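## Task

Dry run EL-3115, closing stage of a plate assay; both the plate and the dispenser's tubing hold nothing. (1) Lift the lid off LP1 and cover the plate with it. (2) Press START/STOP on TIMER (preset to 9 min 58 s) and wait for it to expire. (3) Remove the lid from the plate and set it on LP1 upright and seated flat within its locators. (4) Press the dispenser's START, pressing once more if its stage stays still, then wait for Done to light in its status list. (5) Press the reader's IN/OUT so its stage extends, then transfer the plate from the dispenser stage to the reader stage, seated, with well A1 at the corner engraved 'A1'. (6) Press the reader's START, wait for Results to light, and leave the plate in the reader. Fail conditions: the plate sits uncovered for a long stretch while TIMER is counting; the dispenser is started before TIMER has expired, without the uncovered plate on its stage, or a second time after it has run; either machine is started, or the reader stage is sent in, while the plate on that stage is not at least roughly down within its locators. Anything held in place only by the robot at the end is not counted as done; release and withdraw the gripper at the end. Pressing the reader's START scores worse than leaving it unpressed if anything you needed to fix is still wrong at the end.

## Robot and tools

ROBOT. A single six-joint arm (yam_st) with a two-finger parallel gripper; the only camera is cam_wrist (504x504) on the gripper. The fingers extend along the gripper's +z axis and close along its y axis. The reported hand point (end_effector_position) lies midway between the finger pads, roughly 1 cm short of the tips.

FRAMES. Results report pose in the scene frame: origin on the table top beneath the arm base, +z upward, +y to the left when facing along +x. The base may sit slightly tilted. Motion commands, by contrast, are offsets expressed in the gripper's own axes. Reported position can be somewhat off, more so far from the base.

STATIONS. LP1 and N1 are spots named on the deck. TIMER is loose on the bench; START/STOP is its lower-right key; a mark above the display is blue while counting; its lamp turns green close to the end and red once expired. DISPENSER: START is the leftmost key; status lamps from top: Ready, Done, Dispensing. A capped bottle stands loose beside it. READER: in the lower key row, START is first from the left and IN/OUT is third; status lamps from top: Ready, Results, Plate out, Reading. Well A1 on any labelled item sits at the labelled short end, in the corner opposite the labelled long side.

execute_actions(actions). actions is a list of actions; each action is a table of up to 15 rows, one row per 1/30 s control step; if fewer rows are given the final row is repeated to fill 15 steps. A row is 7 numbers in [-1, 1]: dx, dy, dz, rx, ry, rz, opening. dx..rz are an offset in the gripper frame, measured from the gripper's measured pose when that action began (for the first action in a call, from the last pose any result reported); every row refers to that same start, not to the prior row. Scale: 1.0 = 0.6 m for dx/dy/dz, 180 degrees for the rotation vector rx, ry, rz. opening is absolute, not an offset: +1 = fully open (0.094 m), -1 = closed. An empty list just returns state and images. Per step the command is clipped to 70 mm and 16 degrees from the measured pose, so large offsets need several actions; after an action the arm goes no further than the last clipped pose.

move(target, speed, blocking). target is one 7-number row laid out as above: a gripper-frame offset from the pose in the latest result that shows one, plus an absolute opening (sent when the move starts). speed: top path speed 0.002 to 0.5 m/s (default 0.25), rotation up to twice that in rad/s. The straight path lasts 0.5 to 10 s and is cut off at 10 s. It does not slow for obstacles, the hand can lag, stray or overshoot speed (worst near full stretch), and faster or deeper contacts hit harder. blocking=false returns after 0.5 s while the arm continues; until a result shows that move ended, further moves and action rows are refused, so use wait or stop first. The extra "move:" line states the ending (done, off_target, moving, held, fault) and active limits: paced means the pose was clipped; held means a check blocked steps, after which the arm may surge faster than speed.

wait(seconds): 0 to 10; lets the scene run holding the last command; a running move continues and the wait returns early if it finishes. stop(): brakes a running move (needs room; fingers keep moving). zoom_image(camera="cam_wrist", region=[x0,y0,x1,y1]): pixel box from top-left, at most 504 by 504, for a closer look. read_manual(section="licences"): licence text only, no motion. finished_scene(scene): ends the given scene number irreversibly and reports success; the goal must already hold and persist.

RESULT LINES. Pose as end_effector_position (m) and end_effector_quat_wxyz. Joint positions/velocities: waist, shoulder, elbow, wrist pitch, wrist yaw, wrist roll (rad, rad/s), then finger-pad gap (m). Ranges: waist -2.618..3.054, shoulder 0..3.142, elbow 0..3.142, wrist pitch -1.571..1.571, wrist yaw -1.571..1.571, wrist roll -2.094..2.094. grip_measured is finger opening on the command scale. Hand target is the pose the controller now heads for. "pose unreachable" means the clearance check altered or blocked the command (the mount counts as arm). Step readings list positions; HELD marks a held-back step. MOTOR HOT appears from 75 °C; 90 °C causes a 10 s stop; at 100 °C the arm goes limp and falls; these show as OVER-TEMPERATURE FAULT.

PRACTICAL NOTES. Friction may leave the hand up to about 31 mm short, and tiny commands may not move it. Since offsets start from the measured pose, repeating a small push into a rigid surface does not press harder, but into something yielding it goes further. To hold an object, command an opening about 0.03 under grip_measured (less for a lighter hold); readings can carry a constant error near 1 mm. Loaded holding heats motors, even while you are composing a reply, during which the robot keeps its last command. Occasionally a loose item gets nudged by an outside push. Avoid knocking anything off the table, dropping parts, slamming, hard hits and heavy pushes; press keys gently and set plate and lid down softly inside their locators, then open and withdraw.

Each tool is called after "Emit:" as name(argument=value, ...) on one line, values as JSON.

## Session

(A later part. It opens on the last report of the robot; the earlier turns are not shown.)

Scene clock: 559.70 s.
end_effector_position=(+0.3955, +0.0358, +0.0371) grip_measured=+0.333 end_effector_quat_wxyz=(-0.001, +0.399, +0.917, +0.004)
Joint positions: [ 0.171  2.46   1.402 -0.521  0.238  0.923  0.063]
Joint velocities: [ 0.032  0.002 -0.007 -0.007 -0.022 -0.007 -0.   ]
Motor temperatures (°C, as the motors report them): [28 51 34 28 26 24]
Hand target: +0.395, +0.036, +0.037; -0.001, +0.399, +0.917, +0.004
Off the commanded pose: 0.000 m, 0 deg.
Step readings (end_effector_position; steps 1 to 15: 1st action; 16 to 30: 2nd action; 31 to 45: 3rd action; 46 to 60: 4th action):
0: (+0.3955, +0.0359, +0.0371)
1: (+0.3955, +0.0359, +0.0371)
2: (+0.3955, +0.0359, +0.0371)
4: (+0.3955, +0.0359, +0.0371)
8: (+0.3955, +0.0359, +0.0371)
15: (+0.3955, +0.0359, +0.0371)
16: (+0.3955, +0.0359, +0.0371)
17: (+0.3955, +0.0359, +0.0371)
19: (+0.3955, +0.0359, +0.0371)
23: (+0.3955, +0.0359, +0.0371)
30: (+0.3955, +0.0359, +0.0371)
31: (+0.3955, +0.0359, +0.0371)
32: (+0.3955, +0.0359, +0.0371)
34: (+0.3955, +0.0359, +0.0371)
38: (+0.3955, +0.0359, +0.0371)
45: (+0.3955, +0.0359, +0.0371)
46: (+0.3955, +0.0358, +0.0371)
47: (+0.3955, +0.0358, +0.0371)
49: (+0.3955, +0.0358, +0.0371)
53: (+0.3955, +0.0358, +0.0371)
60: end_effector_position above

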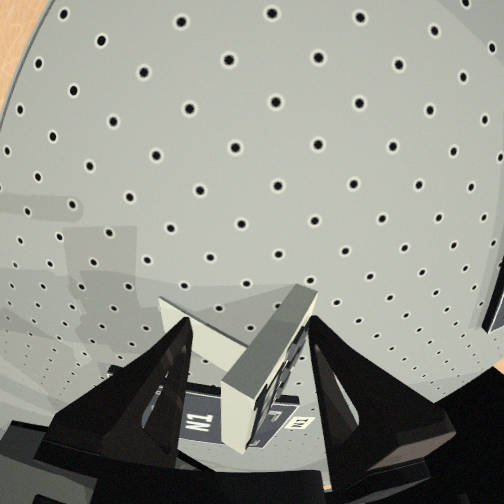

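Emit:
execute_actions(actions=[[[0,0,0,0,0,0,0.30]],[[0,0,0,0,0,0,0.27]],[[0,0,0,0,0,0,0.24]]])

Emit:
zoom_image(camera="cam_wrist", region=[130,260,370,480])

Scene clock: 564.73 s.
end_effector_position=(+0.3955, +0.0358, +0.0371) grip_measured=+0.243 end_effector_quat_wxyz=(-0.001, +0.399, +0.917, +0.004)
Joint positions: [ 0.171  2.46   1.402 -0.521  0.238  0.923  0.058]
Joint velocities: [-0.012  0.027  0.002 -0.037 -0.037 -0.066 -0.001]
Motor temperatures (°C, as the motors report them): [28 52 34 28 26 24]
Hand target: +0.395, +0.036, +0.037; -0.001, +0.399, +0.917, +0.004
Off the commanded pose: 0.000 m, 0 deg.
Step readings (end_effector_position; steps 1 to 15: 1st action; 16 to 30: 2nd action; 31 to 45: 3rd action):
0: (+0.3955, +0.0358, +0.0371)
1: (+0.3955, +0.0358, +0.0371)
2: (+0.3955, +0.0358, +0.0371)
4: (+0.3955, +0.0358, +0.0371)
8: (+0.3955, +0.0358, +0.0371)
15: (+0.3955, +0.0358, +0.0371)
16: (+0.3955, +0.0358, +0.0371)
17: (+0.3955, +0.0358, +0.0371)
19: (+0.3955, +0.0358, +0.0371)
23: (+0.3955, +0.0358, +0.0371)
30: (+0.3955, +0.0358, +0.0371)
31: (+0.3955, +0.0358, +0.0371)
32: (+0.3955, +0.0358, +0.0371)
34: (+0.3955, +0.0358, +0.0371)
38: (+0.3955, +0.0358, +0.0371)
45: end_effector_position above

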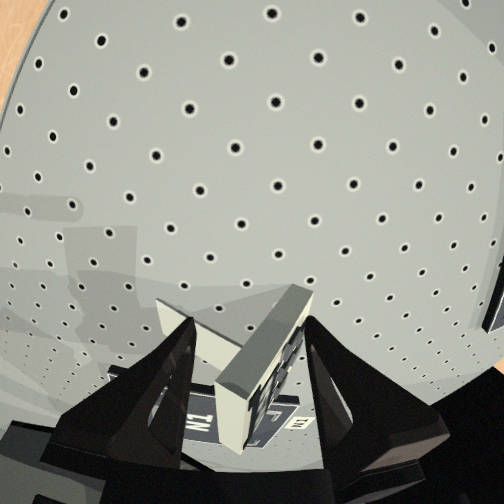

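Region (130, 260, 370, 480) of cam_wrist's 504x504 image, scaled by 2.100, with more detail than that image has; it fills the top 462 rows of this view, and the rest is white.

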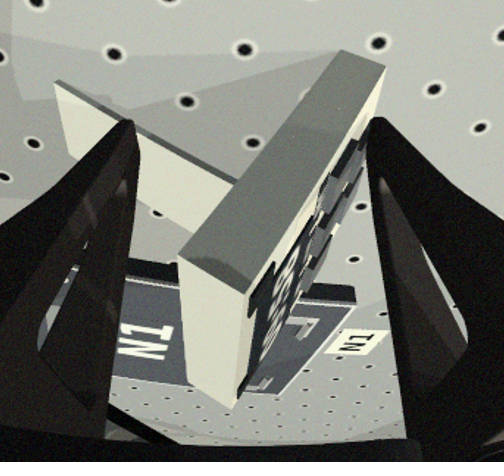

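Emit:
execute_actions(actions=[[[0,0,0,0,0,0,0.21]],[[0,0,0,0,0,0,0.18]],[[0,0,0,0,0,0,0.15]]])

Emit:
zoom_image(camera="cam_wrist", region=[130,260,370,480])

Scene clock: 569.77 s.
end_effector_position=(+0.3952, +0.0358, +0.0371) grip_measured=+0.155 end_effector_quat_wxyz=(-0.001, +0.399, +0.917, +0.004)
Joint positions: [ 0.171  2.46   1.402 -0.523  0.238  0.923  0.054]
Joint velocities: [-0.022  0.027 -0.012  0.037  0.022 -0.007 -0.   ]
Motor temperatures (°C, as the motors report them): [28 52 34 28 26 24]
Hand target: +0.396, +0.036, +0.037; -0.001, +0.399, +0.917, +0.004
Off the commanded pose: 0.000 m, 0 deg.
Step readings (end_effector_position; steps 1 to 15: 1st action; 16 to 30: 2nd action; 31 to 45: 3rd action):
0: (+0.3955, +0.0358, +0.0371)
1: (+0.3955, +0.0358, +0.0371)
2: (+0.3955, +0.0358, +0.0371)
4: (+0.3955, +0.0358, +0.0371)
8: (+0.3955, +0.0358, +0.0371)
15: (+0.3955, +0.0358, +0.0371)
16: (+0.3955, +0.0359, +0.0371)
17: (+0.3955, +0.0359, +0.0371)
19: (+0.3955, +0.0359, +0.0371)
23: (+0.3955, +0.0359, +0.0371)
30: (+0.3955, +0.0359, +0.0371)
31: (+0.3955, +0.0359, +0.0371)
32: (+0.3952, +0.0359, +0.0371)
34: (+0.3952, +0.0358, +0.0371)
38: (+0.3952, +0.0358, +0.0371)
45: end_effector_position above

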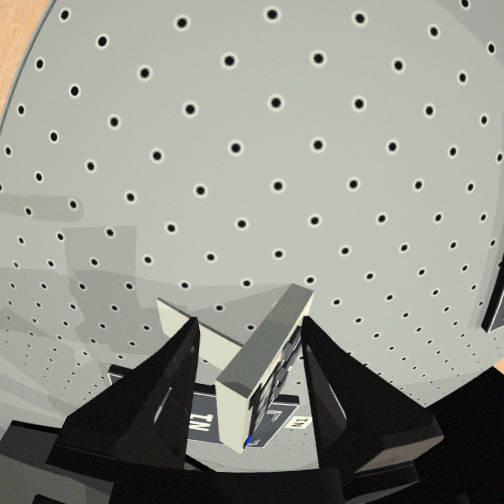

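Region (130, 260, 370, 480) of cam_wrist's 504x504 image, scaled by 2.100, with more detail than that image has; it fills the top 462 rows of this view, and the rest is white.

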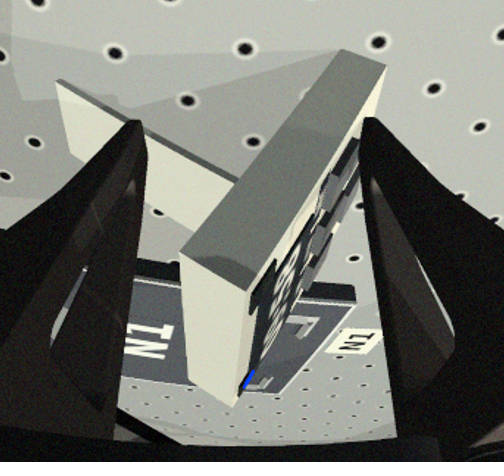

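Emit:
move(target=[0,0,0,0,0,0,1])

Emit:
move(target=[0,0,-0.29,-0.005,-0.005,0,1], speed=0.12)

Emit:
move(target=[-0.05,-0.75,0,0,0,0.632,1], speed=0.3)

Scene clock: 576.20 s.
end_effector_position=(+0.3951, +0.0358, +0.0371) grip_measured=+0.998 end_effector_quat_wxyz=(-0.002, +0.399, +0.917, +0.004)
Joint positions: [ 0.171  2.46   1.402 -0.523  0.238  0.923  0.094]
Joint velocities: [-0.007 -0.007  0.017  0.051 -0.022 -0.022 -0.   ]
Motor temperatures (°C, as the motors report them): [28 53 34 28 26 24]
Hand target: +0.395, +0.036, +0.037; -0.001, +0.399, +0.917, +0.004
Off the commanded pose: 0.000 m, 0 deg.
move: done

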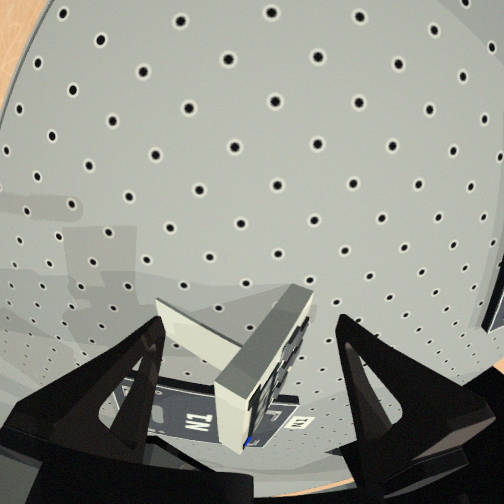

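Scene clock: 578.23 s.
end_effector_position=(+0.3883, +0.0353, +0.1994) grip_measured=+0.998 end_effector_quat_wxyz=(-0.001, +0.397, +0.918, +0.003)
Joint positions: [ 0.273  2.125  1.542 -1.023  0.238  1.024  0.094]
Joint velocities: [ 0.017  0.012 -0.007  0.007 -0.022  0.022  0.001]
Motor temperatures (°C, as the motors report them): [28 54 34 28 26 24]
Hand target: +0.392, +0.037, +0.210; +0.009, +0.398, +0.917, +0.006
Off the commanded pose: 0.014 m, 1 deg.
move: off_target

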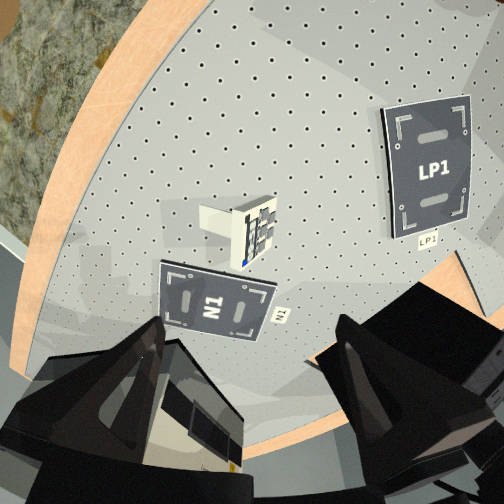

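Scene clock: 581.97 s.
end_effector_position=(+0.0863, -0.2804, +0.1920) grip_measured=+0.998 end_effector_quat_wxyz=(-0.011, +0.984, +0.175, +0.019)
Joint positions: [-1.179  1.431  0.962 -0.88   0.023  1.534  0.094]
Joint velocities: [ 0.007 -0.002  0.002  0.081 -0.081  0.051  0.001]
Motor temperatures (°C, as the motors report them): [28 53 34 28 26 24]
Hand target: +0.087, -0.286, +0.191; -0.012, +0.986, +0.166, +0.023
Off the commanded pose: 0.016 m, 2 deg.
move: off_target

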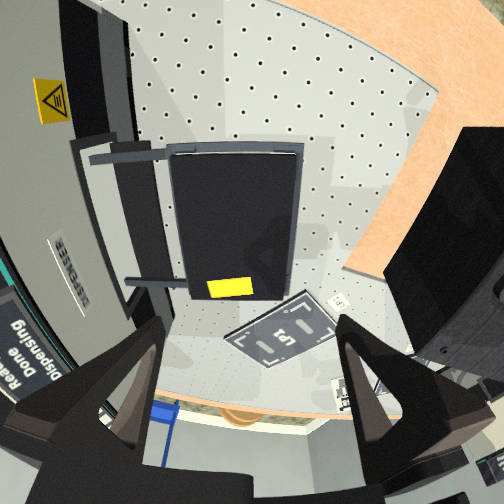

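Closing the fingers so the timer is in view, then waiting.

Emit:
move(target=[0,0,0,0,0,0,-1])

Emit:
zoom_image(camera="cam_wrist", region=[300,340,420,440])

Scene clock: 586.43 s.
end_effector_position=(+0.0868, -0.2803, +0.1921) grip_measured=-0.997 end_effector_quat_wxyz=(-0.011, +0.984, +0.174, +0.020)
Joint positions: [-1.179  1.431  0.962 -0.88   0.021  1.535  0.   ]
Joint velocities: [ 0.012 -0.002 -0.002  0.037  0.022 -0.051  0.   ]
Motor temperatures (°C, as the motors report them): [28 51 35 28 26 24]
Hand target: +0.086, -0.280, +0.192; -0.011, +0.984, +0.175, +0.019
Off the commanded pose: 0.000 m, 0 deg.
move: done

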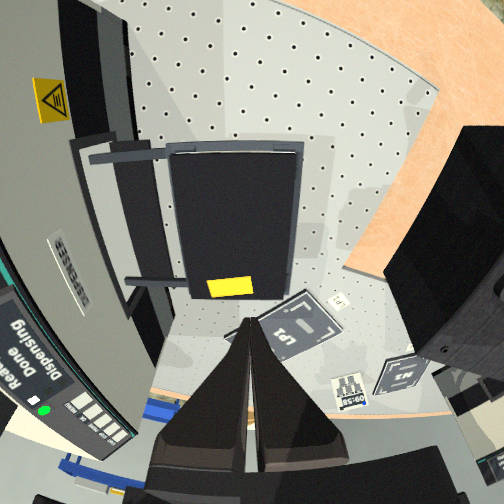

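Region (300, 340, 420, 440) of cam_wrist's 504x504 image, scaled by 4.200, with more detail than that image has.

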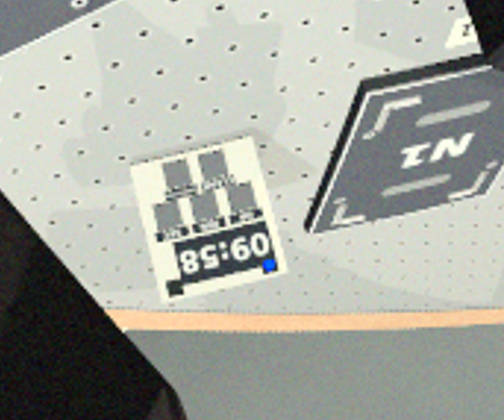

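Notes: the timer started at t≈569 s, so it ends at about 1168 s. The lid grasp on the plate is at (0.076,-0.295,z≈0.110) with quat≈(0,.986,.167,0). The LP1 grasp is at (0.273,-0.156,0.029) with quat≈(0,.257,.966,0), putting the yellow label at image bottom. The plate's labelled short end faces world −x.

Emit:
wait(seconds=10)

Emit:
wait(seconds=10)

Emit:
wait(seconds=10)

Emit:
wait(seconds=10)

Emit:
wait(seconds=10)

Emit:
wait(seconds=10)

Emit:
wait(seconds=10)

Emit:
wait(seconds=10)

Scene clock: 604.27 s.
end_effector_position=(+0.0868, -0.2803, +0.1921) grip_measured=-0.997 end_effector_quat_wxyz=(-0.011, +0.984, +0.174, +0.020)
Joint positions: [-1.179  1.431  0.962 -0.88   0.021  1.535  0.   ]
Joint velocities: [-0.002 -0.017 -0.017  0.007  0.081 -0.022  0.   ]
Motor temperatures (°C, as the motors report them): [28 48 35 28 26 24]
Hand target: +0.086, -0.280, +0.192; -0.011, +0.984, +0.175, +0.019
Off the commanded pose: 0.000 m, 0 deg.
wait: 10.00 s; at rest from the start

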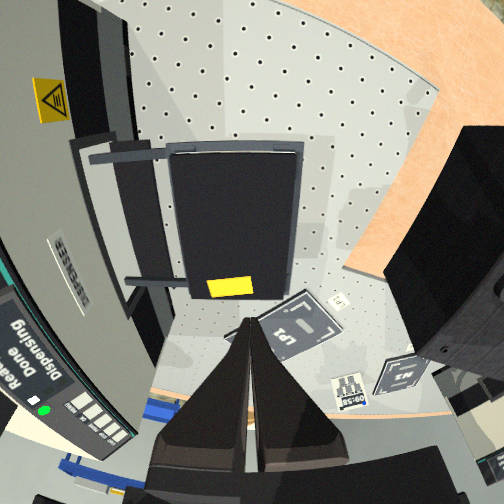

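Scene clock: 614.27 s.
end_effector_position=(+0.0868, -0.2803, +0.1921) grip_measured=-0.997 end_effector_quat_wxyz=(-0.011, +0.984, +0.174, +0.020)
Joint positions: [-1.179  1.431  0.962 -0.88   0.021  1.535  0.   ]
Joint velocities: [ 0.017  0.012  0.022 -0.007  0.051 -0.051  0.001]
Motor temperatures (°C, as the motors report them): [27 46 35 28 26 24]
Hand target: +0.086, -0.280, +0.192; -0.011, +0.984, +0.175, +0.019
Off the commanded pose: 0.000 m, 0 deg.
wait: 10.00 s; at rest by 0.17 s

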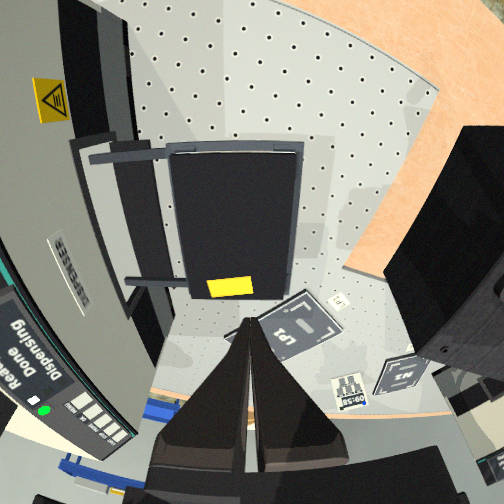

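Scene clock: 624.27 s.
end_effector_position=(+0.0868, -0.2803, +0.1921) grip_measured=-0.997 end_effector_quat_wxyz=(-0.011, +0.984, +0.174, +0.020)
Joint positions: [-1.179  1.431  0.962 -0.88   0.021  1.535  0.   ]
Joint velocities: [ 0.017  0.012 -0.007  0.081  0.066  0.007 -0.002]
Motor temperatures (°C, as the motors report them): [27 45 36 28 26 24]
Hand target: +0.086, -0.280, +0.192; -0.011, +0.984, +0.175, +0.019
Off the commanded pose: 0.000 m, 0 deg.
wait: 10.00 s; at rest by 0.17 s

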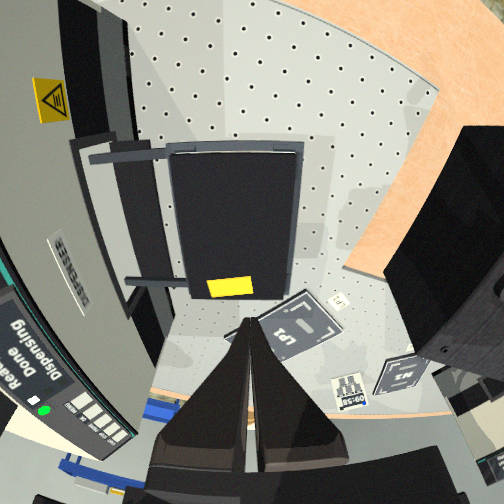

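Scene clock: 634.27 s.
end_effector_position=(+0.0868, -0.2803, +0.1921) grip_measured=-0.997 end_effector_quat_wxyz=(-0.011, +0.984, +0.174, +0.020)
Joint positions: [-1.179  1.431  0.962 -0.88   0.021  1.535  0.   ]
Joint velocities: [ 0.007 -0.002  0.002  0.051  0.051  0.066 -0.   ]
Motor temperatures (°C, as the motors report them): [27 44 36 28 26 24]
Hand target: +0.086, -0.280, +0.192; -0.011, +0.984, +0.175, +0.019
Off the commanded pose: 0.000 m, 0 deg.
wait: 10.00 s; at rest by 0.17 s

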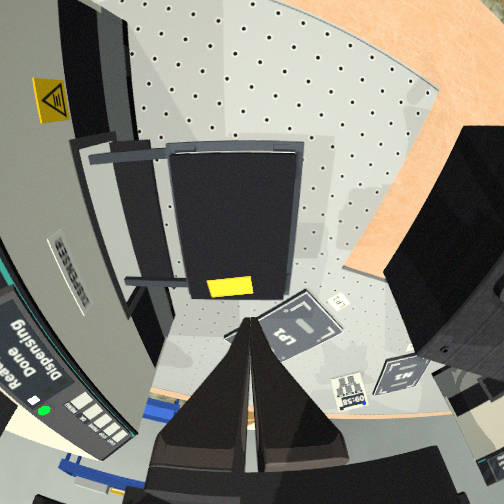

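Scene clock: 644.27 s.
end_effector_position=(+0.0868, -0.2803, +0.1921) grip_measured=-0.997 end_effector_quat_wxyz=(-0.011, +0.984, +0.174, +0.020)
Joint positions: [-1.179  1.431  0.962 -0.88   0.021  1.535  0.   ]
Joint velocities: [ 0.002 -0.017 -0.002 -0.051  0.051 -0.11  -0.001]
Motor temperatures (°C, as the motors report them): [27 44 36 28 26 24]
Hand target: +0.086, -0.280, +0.192; -0.011, +0.984, +0.175, +0.019
Off the commanded pose: 0.000 m, 0 deg.
wait: 10.00 s; at rest by 0.17 s

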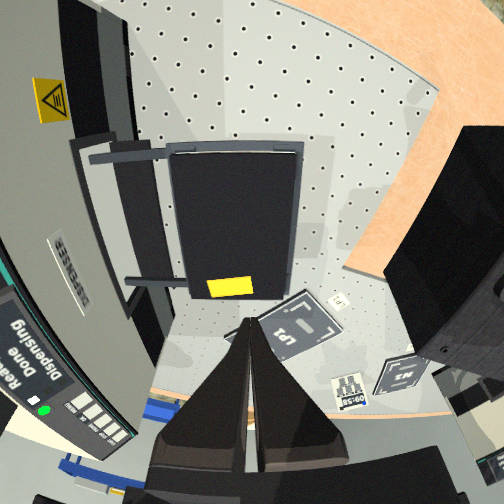

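Scene clock: 654.27 s.
end_effector_position=(+0.0868, -0.2803, +0.1921) grip_measured=-0.997 end_effector_quat_wxyz=(-0.011, +0.984, +0.174, +0.020)
Joint positions: [-1.179  1.431  0.962 -0.88   0.021  1.535  0.   ]
Joint velocities: [-0.012  0.017 -0.012  0.007 -0.051  0.007 -0.   ]
Motor temperatures (°C, as the motors report them): [27 43 36 28 26 24]
Hand target: +0.086, -0.280, +0.192; -0.011, +0.984, +0.175, +0.019
Off the commanded pose: 0.000 m, 0 deg.
wait: 10.00 s; at rest by 0.17 s

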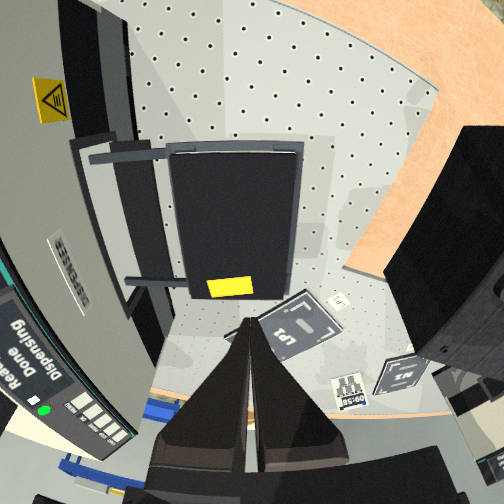

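Scene clock: 664.27 s.
end_effector_position=(+0.0868, -0.2803, +0.1921) grip_measured=-0.997 end_effector_quat_wxyz=(-0.011, +0.984, +0.174, +0.020)
Joint positions: [-1.179  1.431  0.962 -0.88   0.021  1.535  0.   ]
Joint velocities: [ 0.002 -0.017 -0.002  0.007 -0.007 -0.007 -0.   ]
Motor temperatures (°C, as the motors report them): [27 43 36 28 26 24]
Hand target: +0.086, -0.280, +0.192; -0.011, +0.984, +0.175, +0.019
Off the commanded pose: 0.000 m, 0 deg.
wait: 10.00 s; at rest by 0.17 s

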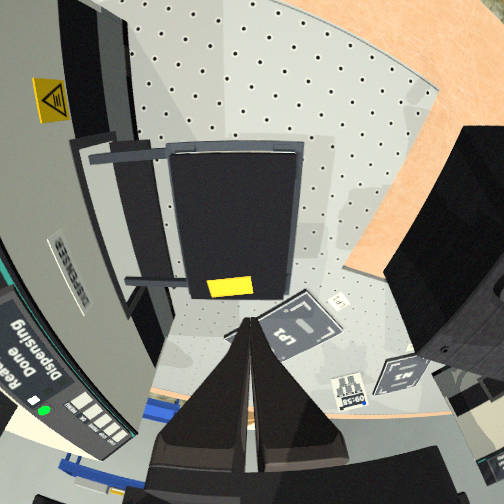

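Scene clock: 674.27 s.
end_effector_position=(+0.0868, -0.2803, +0.1921) grip_measured=-0.997 end_effector_quat_wxyz=(-0.011, +0.984, +0.174, +0.020)
Joint positions: [-1.179  1.431  0.962 -0.88   0.021  1.535  0.   ]
Joint velocities: [-0.007 -0.007 -0.002  0.037 -0.11  -0.022 -0.   ]
Motor temperatures (°C, as the motors report them): [27 43 36 28 26 24]
Hand target: +0.086, -0.280, +0.192; -0.011, +0.984, +0.175, +0.019
Off the commanded pose: 0.000 m, 0 deg.
wait: 10.00 s; at rest by 0.17 s

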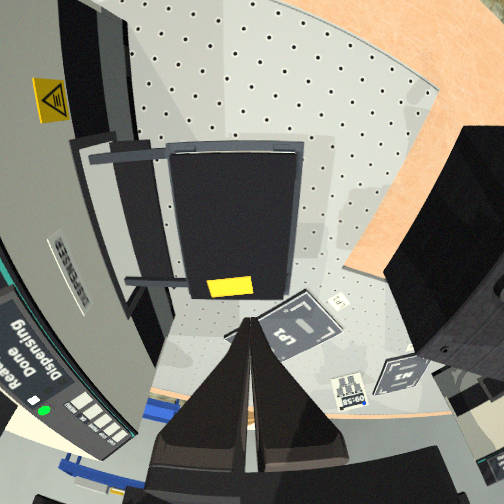

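Emit:
wait(seconds=10)

Emit:
wait(seconds=10)

Emit:
wait(seconds=10)

Emit:
wait(seconds=10)

Emit:
wait(seconds=10)

Emit:
wait(seconds=10)

Emit:
wait(seconds=10)

Emit:
wait(seconds=10)

Emit:
wait(seconds=10)

Emit:
wait(seconds=10)

Scene clock: 690.77 s.
end_effector_position=(+0.0868, -0.2803, +0.1921) grip_measured=-0.997 end_effector_quat_wxyz=(-0.011, +0.984, +0.174, +0.020)
Joint positions: [-1.179  1.431  0.962 -0.88   0.021  1.535  0.   ]
Joint velocities: [-0.012 -0.017  0.002 -0.066  0.037  0.051  0.001]
Motor temperatures (°C, as the motors report them): [27 42 36 28 26 24]
Hand target: +0.086, -0.280, +0.192; -0.011, +0.984, +0.175, +0.019
Off the commanded pose: 0.000 m, 0 deg.
wait: 10.00 s; at rest from the start

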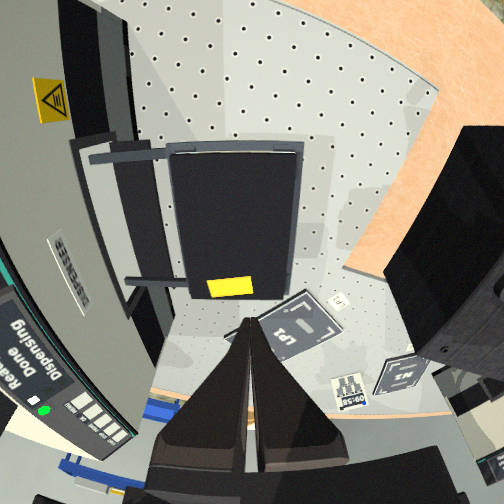

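Scene clock: 700.77 s.
end_effector_position=(+0.0868, -0.2803, +0.1921) grip_measured=-0.997 end_effector_quat_wxyz=(-0.011, +0.984, +0.174, +0.020)
Joint positions: [-1.179  1.431  0.962 -0.88   0.021  1.535  0.   ]
Joint velocities: [ 0.022 -0.042 -0.017  0.022 -0.051  0.007 -0.   ]
Motor temperatures (°C, as the motors report them): [27 42 37 28 26 24]
Hand target: +0.086, -0.280, +0.192; -0.011, +0.984, +0.175, +0.019
Off the commanded pose: 0.000 m, 0 deg.
wait: 10.00 s; at rest by 0.17 s

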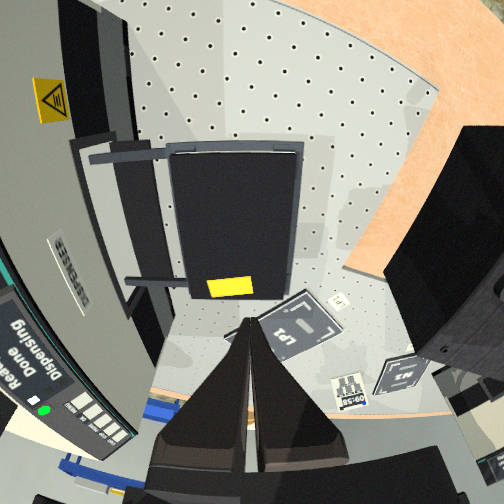

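Scene clock: 710.77 s.
end_effector_position=(+0.0868, -0.2803, +0.1921) grip_measured=-0.997 end_effector_quat_wxyz=(-0.011, +0.984, +0.174, +0.020)
Joint positions: [-1.179  1.431  0.962 -0.88   0.021  1.535  0.   ]
Joint velocities: [-0.012 -0.002 -0.007 -0.095 -0.051  0.066 -0.002]
Motor temperatures (°C, as the motors report them): [27 42 37 27 26 24]
Hand target: +0.086, -0.280, +0.192; -0.011, +0.984, +0.175, +0.019
Off the commanded pose: 0.000 m, 0 deg.
wait: 10.00 s; at rest by 0.17 s

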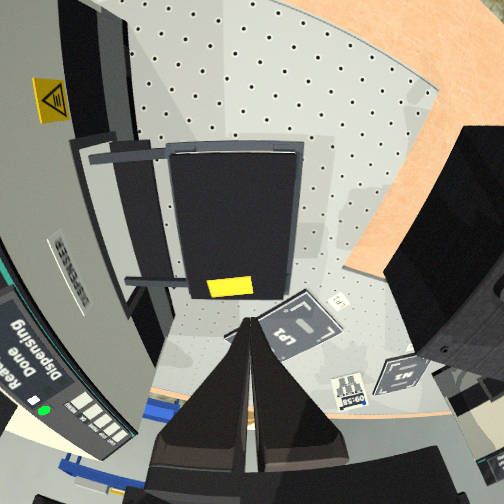

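Scene clock: 720.77 s.
end_effector_position=(+0.0868, -0.2803, +0.1921) grip_measured=-0.997 end_effector_quat_wxyz=(-0.011, +0.984, +0.174, +0.020)
Joint positions: [-1.179  1.431  0.962 -0.88   0.021  1.535  0.   ]
Joint velocities: [ 0.002  0.017  0.002  0.007 -0.007 -0.007 -0.001]
Motor temperatures (°C, as the motors report them): [27 42 37 27 26 24]
Hand target: +0.086, -0.280, +0.192; -0.011, +0.984, +0.175, +0.019
Off the commanded pose: 0.000 m, 0 deg.
wait: 10.00 s; at rest by 0.17 s

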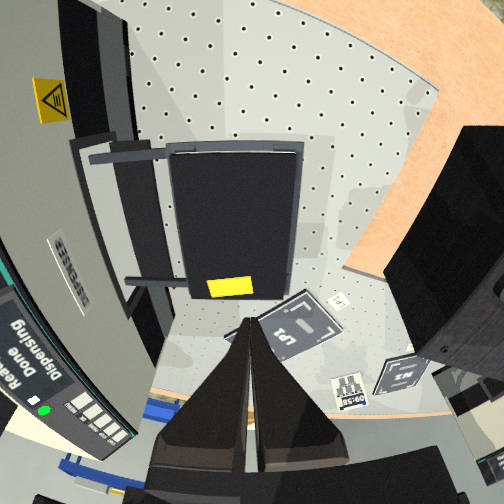

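Scene clock: 730.77 s.
end_effector_position=(+0.0868, -0.2803, +0.1921) grip_measured=-0.997 end_effector_quat_wxyz=(-0.011, +0.984, +0.174, +0.020)
Joint positions: [-1.179  1.431  0.962 -0.88   0.021  1.535  0.   ]
Joint velocities: [-0.002  0.002  0.007 -0.037  0.037  0.007  0.   ]
Motor temperatures (°C, as the motors report them): [27 42 37 27 26 24]
Hand target: +0.086, -0.280, +0.192; -0.011, +0.984, +0.175, +0.019
Off the commanded pose: 0.000 m, 0 deg.
wait: 10.00 s; at rest by 0.17 s

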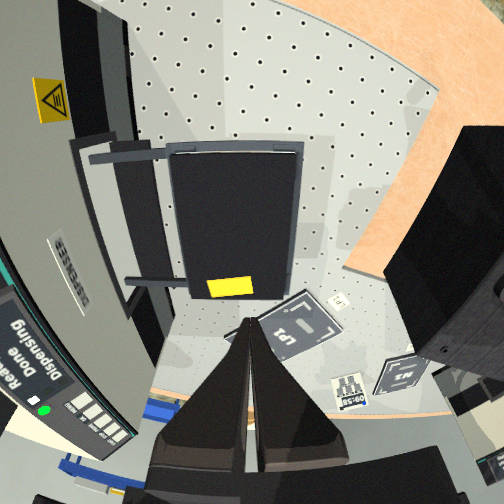

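Scene clock: 740.77 s.
end_effector_position=(+0.0868, -0.2803, +0.1921) grip_measured=-0.997 end_effector_quat_wxyz=(-0.011, +0.984, +0.174, +0.020)
Joint positions: [-1.179  1.431  0.962 -0.88   0.021  1.535  0.   ]
Joint velocities: [-0.012  0.012  0.012 -0.022 -0.037  0.081  0.001]
Motor temperatures (°C, as the motors report them): [27 42 37 27 26 24]
Hand target: +0.086, -0.280, +0.192; -0.011, +0.984, +0.175, +0.019
Off the commanded pose: 0.000 m, 0 deg.
wait: 10.00 s; at rest by 0.17 s

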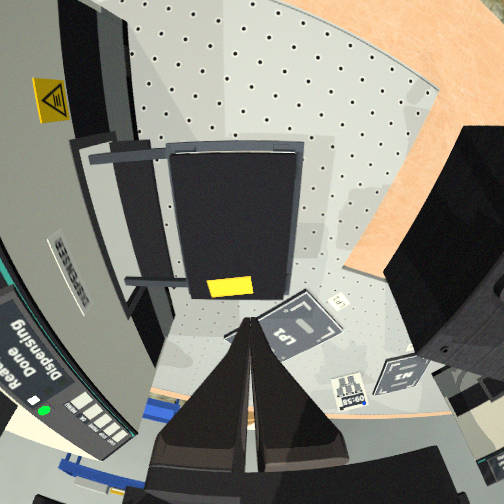

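Scene clock: 750.77 s.
end_effector_position=(+0.0868, -0.2803, +0.1921) grip_measured=-0.997 end_effector_quat_wxyz=(-0.011, +0.984, +0.174, +0.020)
Joint positions: [-1.179  1.431  0.962 -0.88   0.021  1.535  0.   ]
Joint velocities: [-0.002  0.002 -0.022  0.007 -0.022  0.007 -0.001]
Motor temperatures (°C, as the motors report them): [27 42 37 27 26 24]
Hand target: +0.086, -0.280, +0.192; -0.011, +0.984, +0.175, +0.019
Off the commanded pose: 0.000 m, 0 deg.
wait: 10.00 s; at rest by 0.17 s

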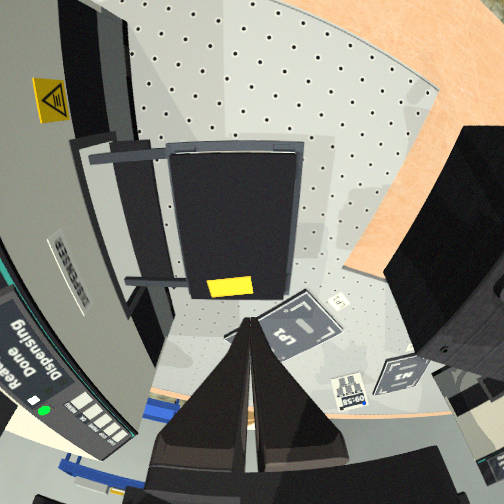

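Scene clock: 760.77 s.
end_effector_position=(+0.0868, -0.2803, +0.1921) grip_measured=-0.997 end_effector_quat_wxyz=(-0.011, +0.984, +0.174, +0.020)
Joint positions: [-1.179  1.431  0.962 -0.88   0.021  1.535  0.   ]
Joint velocities: [-0.012 -0.007  0.007 -0.037 -0.11  -0.051  0.   ]
Motor temperatures (°C, as the motors report them): [27 41 37 27 26 24]
Hand target: +0.086, -0.280, +0.192; -0.011, +0.984, +0.175, +0.019
Off the commanded pose: 0.000 m, 0 deg.
wait: 10.00 s; at rest by 0.17 s

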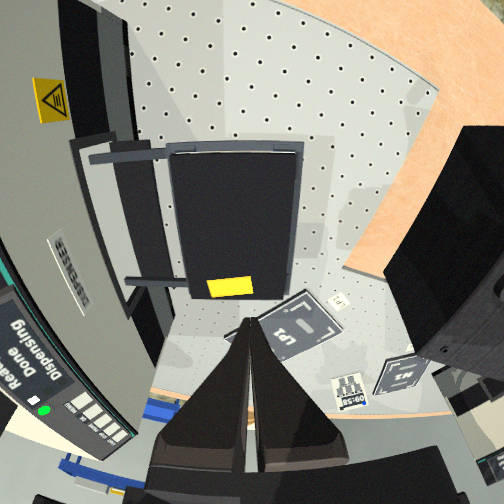

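Scene clock: 770.77 s.
end_effector_position=(+0.0868, -0.2803, +0.1921) grip_measured=-0.997 end_effector_quat_wxyz=(-0.011, +0.984, +0.174, +0.020)
Joint positions: [-1.179  1.431  0.962 -0.88   0.021  1.535  0.   ]
Joint velocities: [ 0.022  0.012 -0.017 -0.066 -0.037 -0.022  0.001]
Motor temperatures (°C, as the motors report them): [27 41 37 27 26 24]
Hand target: +0.086, -0.280, +0.192; -0.011, +0.984, +0.175, +0.019
Off the commanded pose: 0.000 m, 0 deg.
wait: 10.00 s; at rest by 0.17 s

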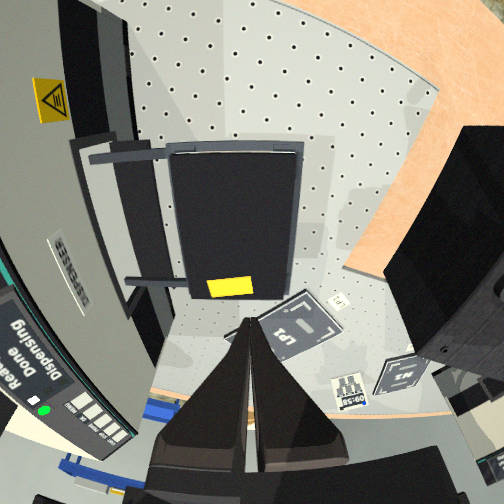

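Scene clock: 780.77 s.
end_effector_position=(+0.0868, -0.2803, +0.1921) grip_measured=-0.997 end_effector_quat_wxyz=(-0.011, +0.984, +0.174, +0.020)
Joint positions: [-1.179  1.431  0.962 -0.88   0.021  1.535  0.   ]
Joint velocities: [-0.002 -0.002  0.017  0.022  0.051  0.022 -0.   ]
Motor temperatures (°C, as the motors report them): [27 41 37 27 26 24]
Hand target: +0.086, -0.280, +0.192; -0.011, +0.984, +0.175, +0.019
Off the commanded pose: 0.000 m, 0 deg.
wait: 10.00 s; at rest by 0.17 s

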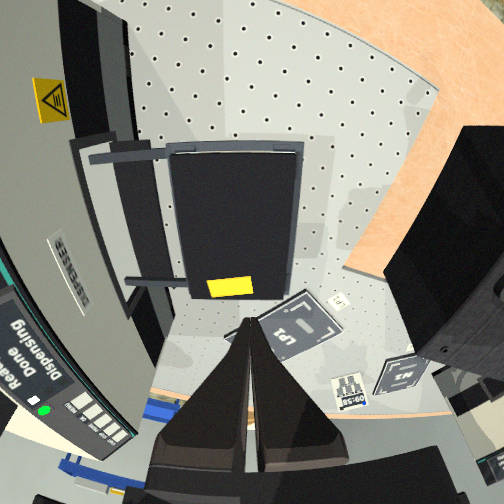

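Emit:
wait(seconds=10)

Emit:
wait(seconds=10)

Emit:
wait(seconds=10)

Emit:
wait(seconds=10)

Emit:
wait(seconds=10)

Emit:
wait(seconds=10)

Emit:
wait(seconds=10)

Emit:
wait(seconds=10)

Emit:
wait(seconds=10)

Emit:
wait(seconds=10)

Emit:
wait(seconds=10)

Emit:
wait(seconds=10)

Scene clock: 799.77 s.
end_effector_position=(+0.0868, -0.2803, +0.1921) grip_measured=-0.997 end_effector_quat_wxyz=(-0.011, +0.984, +0.174, +0.020)
Joint positions: [-1.179  1.431  0.962 -0.88   0.021  1.535  0.   ]
Joint velocities: [-0.022  0.002  0.002 -0.066 -0.007 -0.081 -0.001]
Motor temperatures (°C, as the motors report them): [27 41 37 27 26 24]
Hand target: +0.086, -0.280, +0.192; -0.011, +0.984, +0.175, +0.019
Off the commanded pose: 0.000 m, 0 deg.
wait: 10.00 s; at rest from the start

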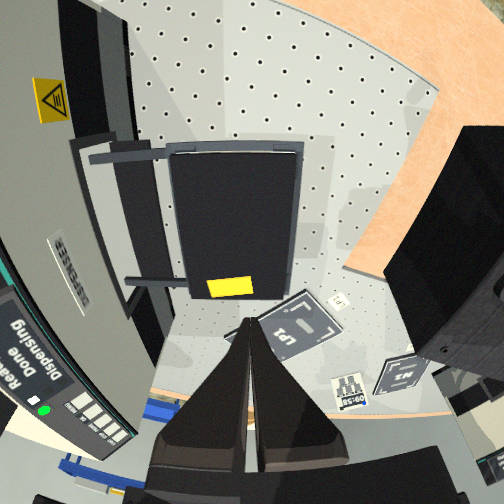

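Scene clock: 809.77 s.
end_effector_position=(+0.0868, -0.2803, +0.1921) grip_measured=-0.997 end_effector_quat_wxyz=(-0.011, +0.984, +0.174, +0.020)
Joint positions: [-1.179  1.431  0.962 -0.88   0.021  1.535  0.   ]
Joint velocities: [ 0.002 -0.012  0.012  0.022 -0.007 -0.051 -0.   ]
Motor temperatures (°C, as the motors report them): [27 41 37 27 26 24]
Hand target: +0.086, -0.280, +0.192; -0.011, +0.984, +0.175, +0.019
Off the commanded pose: 0.000 m, 0 deg.
wait: 10.00 s; at rest by 0.17 s

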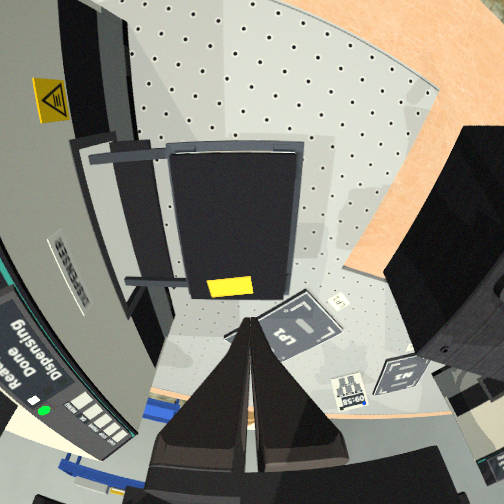

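Scene clock: 819.77 s.
end_effector_position=(+0.0868, -0.2803, +0.1921) grip_measured=-0.997 end_effector_quat_wxyz=(-0.011, +0.984, +0.174, +0.020)
Joint positions: [-1.179  1.431  0.962 -0.88   0.021  1.535  0.   ]
Joint velocities: [-0.002  0.002  0.007 -0.037 -0.066  0.037 -0.   ]
Motor temperatures (°C, as the motors report them): [27 41 37 27 26 24]
Hand target: +0.086, -0.280, +0.192; -0.011, +0.984, +0.175, +0.019
Off the commanded pose: 0.000 m, 0 deg.
wait: 10.00 s; at rest by 0.17 s

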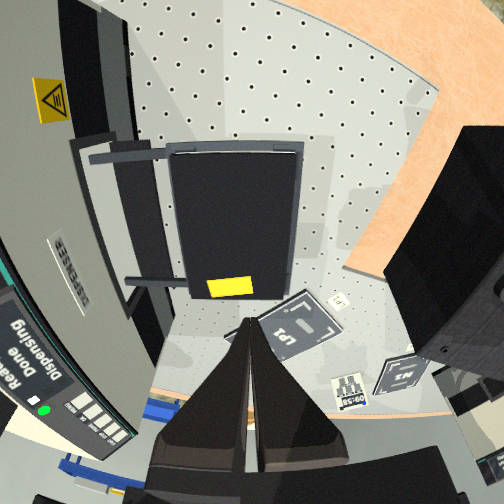

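Scene clock: 829.77 s.
end_effector_position=(+0.0868, -0.2803, +0.1921) grip_measured=-0.997 end_effector_quat_wxyz=(-0.011, +0.984, +0.174, +0.020)
Joint positions: [-1.179  1.431  0.962 -0.88   0.021  1.535  0.   ]
Joint velocities: [-0.017 -0.002  0.012 -0.037 -0.037  0.022 -0.002]
Motor temperatures (°C, as the motors report them): [27 41 38 27 26 24]
Hand target: +0.086, -0.280, +0.192; -0.011, +0.984, +0.175, +0.019
Off the commanded pose: 0.000 m, 0 deg.
wait: 10.00 s; at rest by 0.17 s

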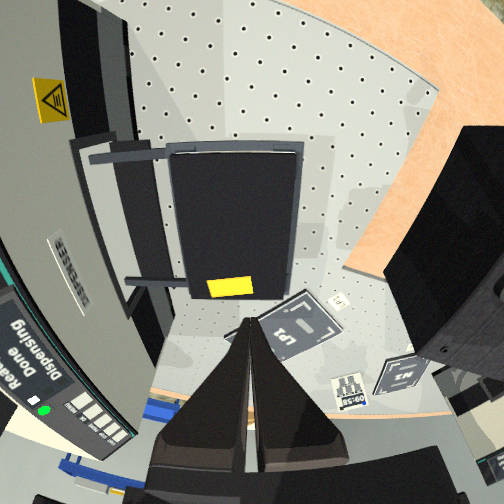

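Scene clock: 839.77 s.
end_effector_position=(+0.0868, -0.2803, +0.1921) grip_measured=-0.997 end_effector_quat_wxyz=(-0.011, +0.984, +0.174, +0.020)
Joint positions: [-1.179  1.431  0.962 -0.88   0.021  1.535  0.   ]
Joint velocities: [ 0.002 -0.002 -0.012 -0.007 -0.022  0.022 -0.   ]
Motor temperatures (°C, as the motors report them): [27 41 38 27 26 24]
Hand target: +0.086, -0.280, +0.192; -0.011, +0.984, +0.175, +0.019
Off the commanded pose: 0.000 m, 0 deg.
wait: 10.00 s; at rest by 0.17 s

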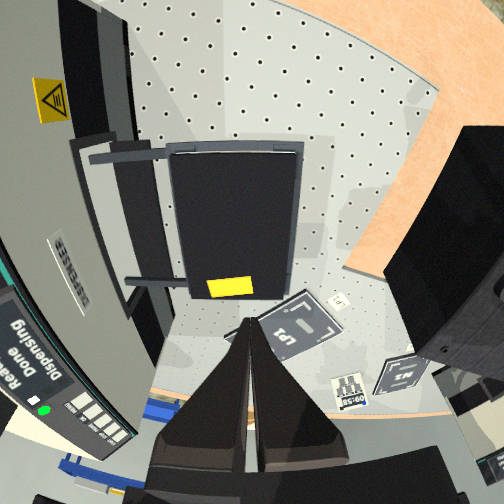

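Scene clock: 849.77 s.
end_effector_position=(+0.0868, -0.2803, +0.1921) grip_measured=-0.997 end_effector_quat_wxyz=(-0.011, +0.984, +0.174, +0.020)
Joint positions: [-1.179  1.431  0.962 -0.88   0.021  1.535  0.   ]
Joint velocities: [ 0.007  0.012  0.007  0.051 -0.007 -0.081  0.   ]
Motor temperatures (°C, as the motors report them): [27 41 38 27 26 24]
Hand target: +0.086, -0.280, +0.192; -0.011, +0.984, +0.175, +0.019
Off the commanded pose: 0.000 m, 0 deg.
wait: 10.00 s; at rest by 0.17 s

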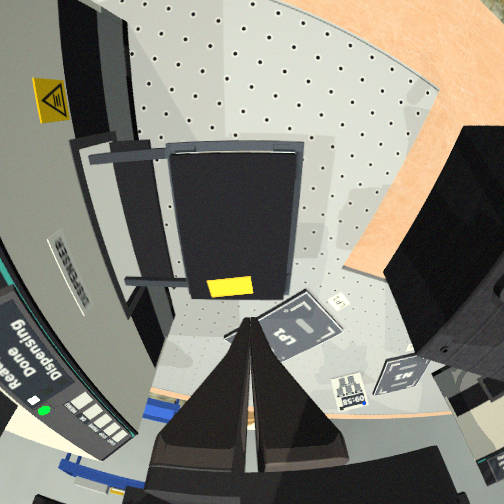

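Scene clock: 859.77 s.
end_effector_position=(+0.0868, -0.2803, +0.1921) grip_measured=-0.997 end_effector_quat_wxyz=(-0.011, +0.984, +0.174, +0.020)
Joint positions: [-1.179  1.431  0.962 -0.88   0.021  1.535  0.   ]
Joint velocities: [-0.002  0.007 -0.002 -0.007 -0.081  0.007  0.001]
Motor temperatures (°C, as the motors report them): [27 41 38 27 26 24]
Hand target: +0.086, -0.280, +0.192; -0.011, +0.984, +0.175, +0.019
Off the commanded pose: 0.000 m, 0 deg.
wait: 10.00 s; at rest by 0.17 s

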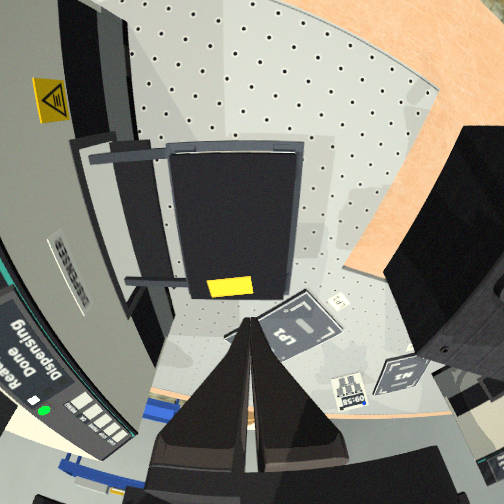

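Scene clock: 869.77 s.
end_effector_position=(+0.0868, -0.2803, +0.1921) grip_measured=-0.997 end_effector_quat_wxyz=(-0.011, +0.984, +0.174, +0.020)
Joint positions: [-1.179  1.431  0.962 -0.88   0.021  1.535  0.   ]
Joint velocities: [ 0.022  0.012 -0.002 -0.037  0.037  0.066  0.001]
Motor temperatures (°C, as the motors report them): [27 41 38 27 26 24]
Hand target: +0.086, -0.280, +0.192; -0.011, +0.984, +0.175, +0.019
Off the commanded pose: 0.000 m, 0 deg.
wait: 10.00 s; at rest by 0.17 s

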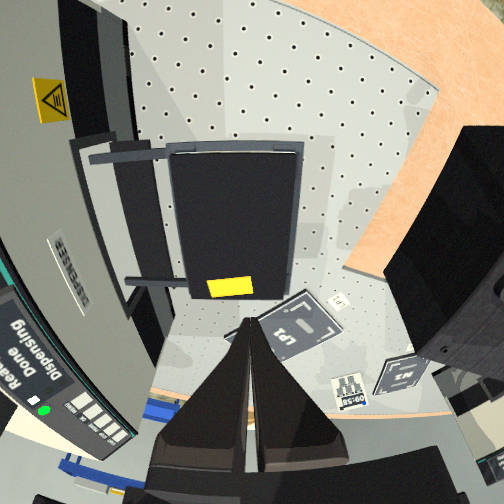

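Scene clock: 879.77 s.
end_effector_position=(+0.0868, -0.2803, +0.1921) grip_measured=-0.997 end_effector_quat_wxyz=(-0.011, +0.984, +0.174, +0.020)
Joint positions: [-1.179  1.431  0.962 -0.88   0.021  1.535  0.   ]
Joint velocities: [-0.027 -0.002 -0.007  0.022  0.051 -0.007  0.   ]
Motor temperatures (°C, as the motors report them): [27 41 38 27 26 24]
Hand target: +0.086, -0.280, +0.192; -0.011, +0.984, +0.175, +0.019
Off the commanded pose: 0.000 m, 0 deg.
wait: 10.00 s; at rest by 0.17 s

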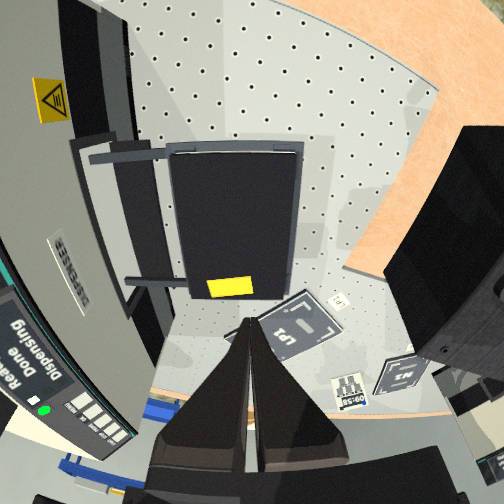

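Scene clock: 889.77 s.
end_effector_position=(+0.0868, -0.2803, +0.1921) grip_measured=-0.997 end_effector_quat_wxyz=(-0.011, +0.984, +0.174, +0.020)
Joint positions: [-1.179  1.431  0.962 -0.88   0.021  1.535  0.   ]
Joint velocities: [ 0.002 -0.007 -0.002  0.007  0.037 -0.037 -0.001]
Motor temperatures (°C, as the motors report them): [27 41 38 27 26 24]
Hand target: +0.086, -0.280, +0.192; -0.011, +0.984, +0.175, +0.019
Off the commanded pose: 0.000 m, 0 deg.
wait: 10.00 s; at rest by 0.17 s

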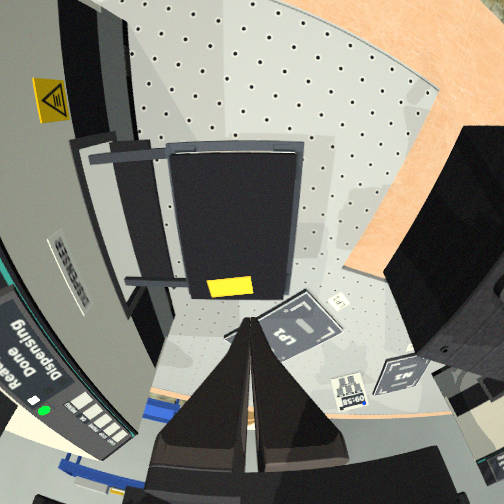

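Scene clock: 899.77 s.
end_effector_position=(+0.0868, -0.2803, +0.1921) grip_measured=-0.997 end_effector_quat_wxyz=(-0.011, +0.984, +0.174, +0.020)
Joint positions: [-1.179  1.431  0.962 -0.88   0.021  1.535  0.   ]
Joint velocities: [-0.022 -0.007 -0.002 -0.022  0.051 -0.066  0.   ]
Motor temperatures (°C, as the motors report them): [27 41 38 27 26 24]
Hand target: +0.086, -0.280, +0.192; -0.011, +0.984, +0.175, +0.019
Off the commanded pose: 0.000 m, 0 deg.
wait: 10.00 s; at rest by 0.17 s

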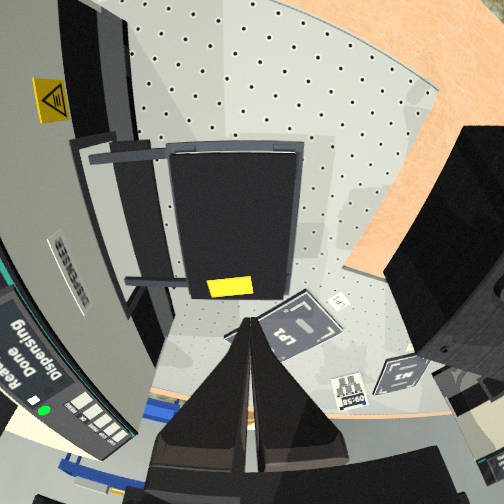

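Scene clock: 909.77 s.
end_effector_position=(+0.0868, -0.2803, +0.1921) grip_measured=-0.997 end_effector_quat_wxyz=(-0.011, +0.984, +0.174, +0.020)
Joint positions: [-1.179  1.431  0.962 -0.88   0.021  1.535  0.   ]
Joint velocities: [ 0.002  0.017 -0.007 -0.037  0.007 -0.051 -0.   ]
Motor temperatures (°C, as the motors report them): [27 41 38 27 26 24]
Hand target: +0.086, -0.280, +0.192; -0.011, +0.984, +0.175, +0.019
Off the commanded pose: 0.000 m, 0 deg.
wait: 10.00 s; at rest by 0.17 s

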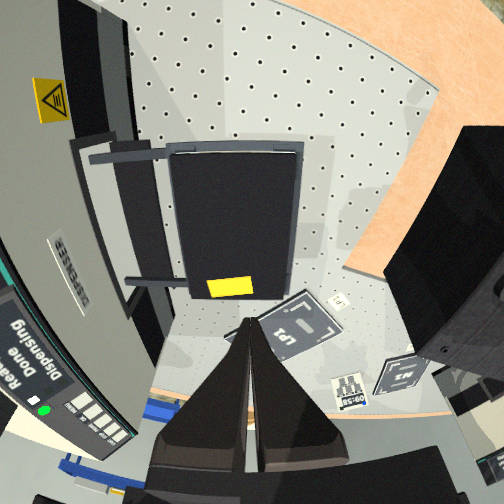

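Emit:
execute_actions(actions=[])

Scene clock: 934.20 s.
end_effector_position=(+0.0868, -0.2803, +0.1921) grip_measured=-0.997 end_effector_quat_wxyz=(-0.011, +0.984, +0.174, +0.020)
Joint positions: [-1.179  1.431  0.962 -0.88   0.021  1.535  0.   ]
Joint velocities: [ 0.012 -0.022 -0.007  0.022 -0.007  0.037 -0.001]
Motor temperatures (°C, as the motors report them): [27 41 38 27 26 24]
Hand target: +0.086, -0.280, +0.192; -0.011, +0.984, +0.175, +0.019
Off the commanded pose: 0.000 m, 0 deg.

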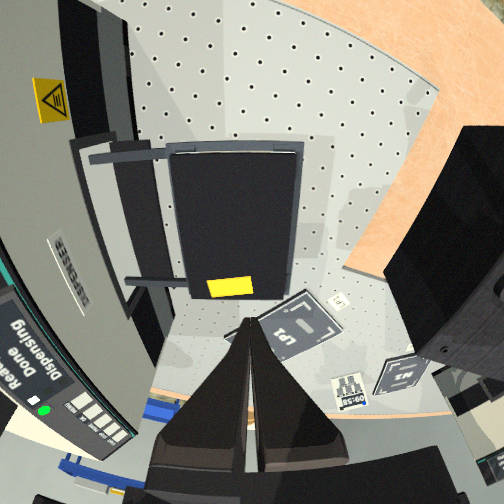

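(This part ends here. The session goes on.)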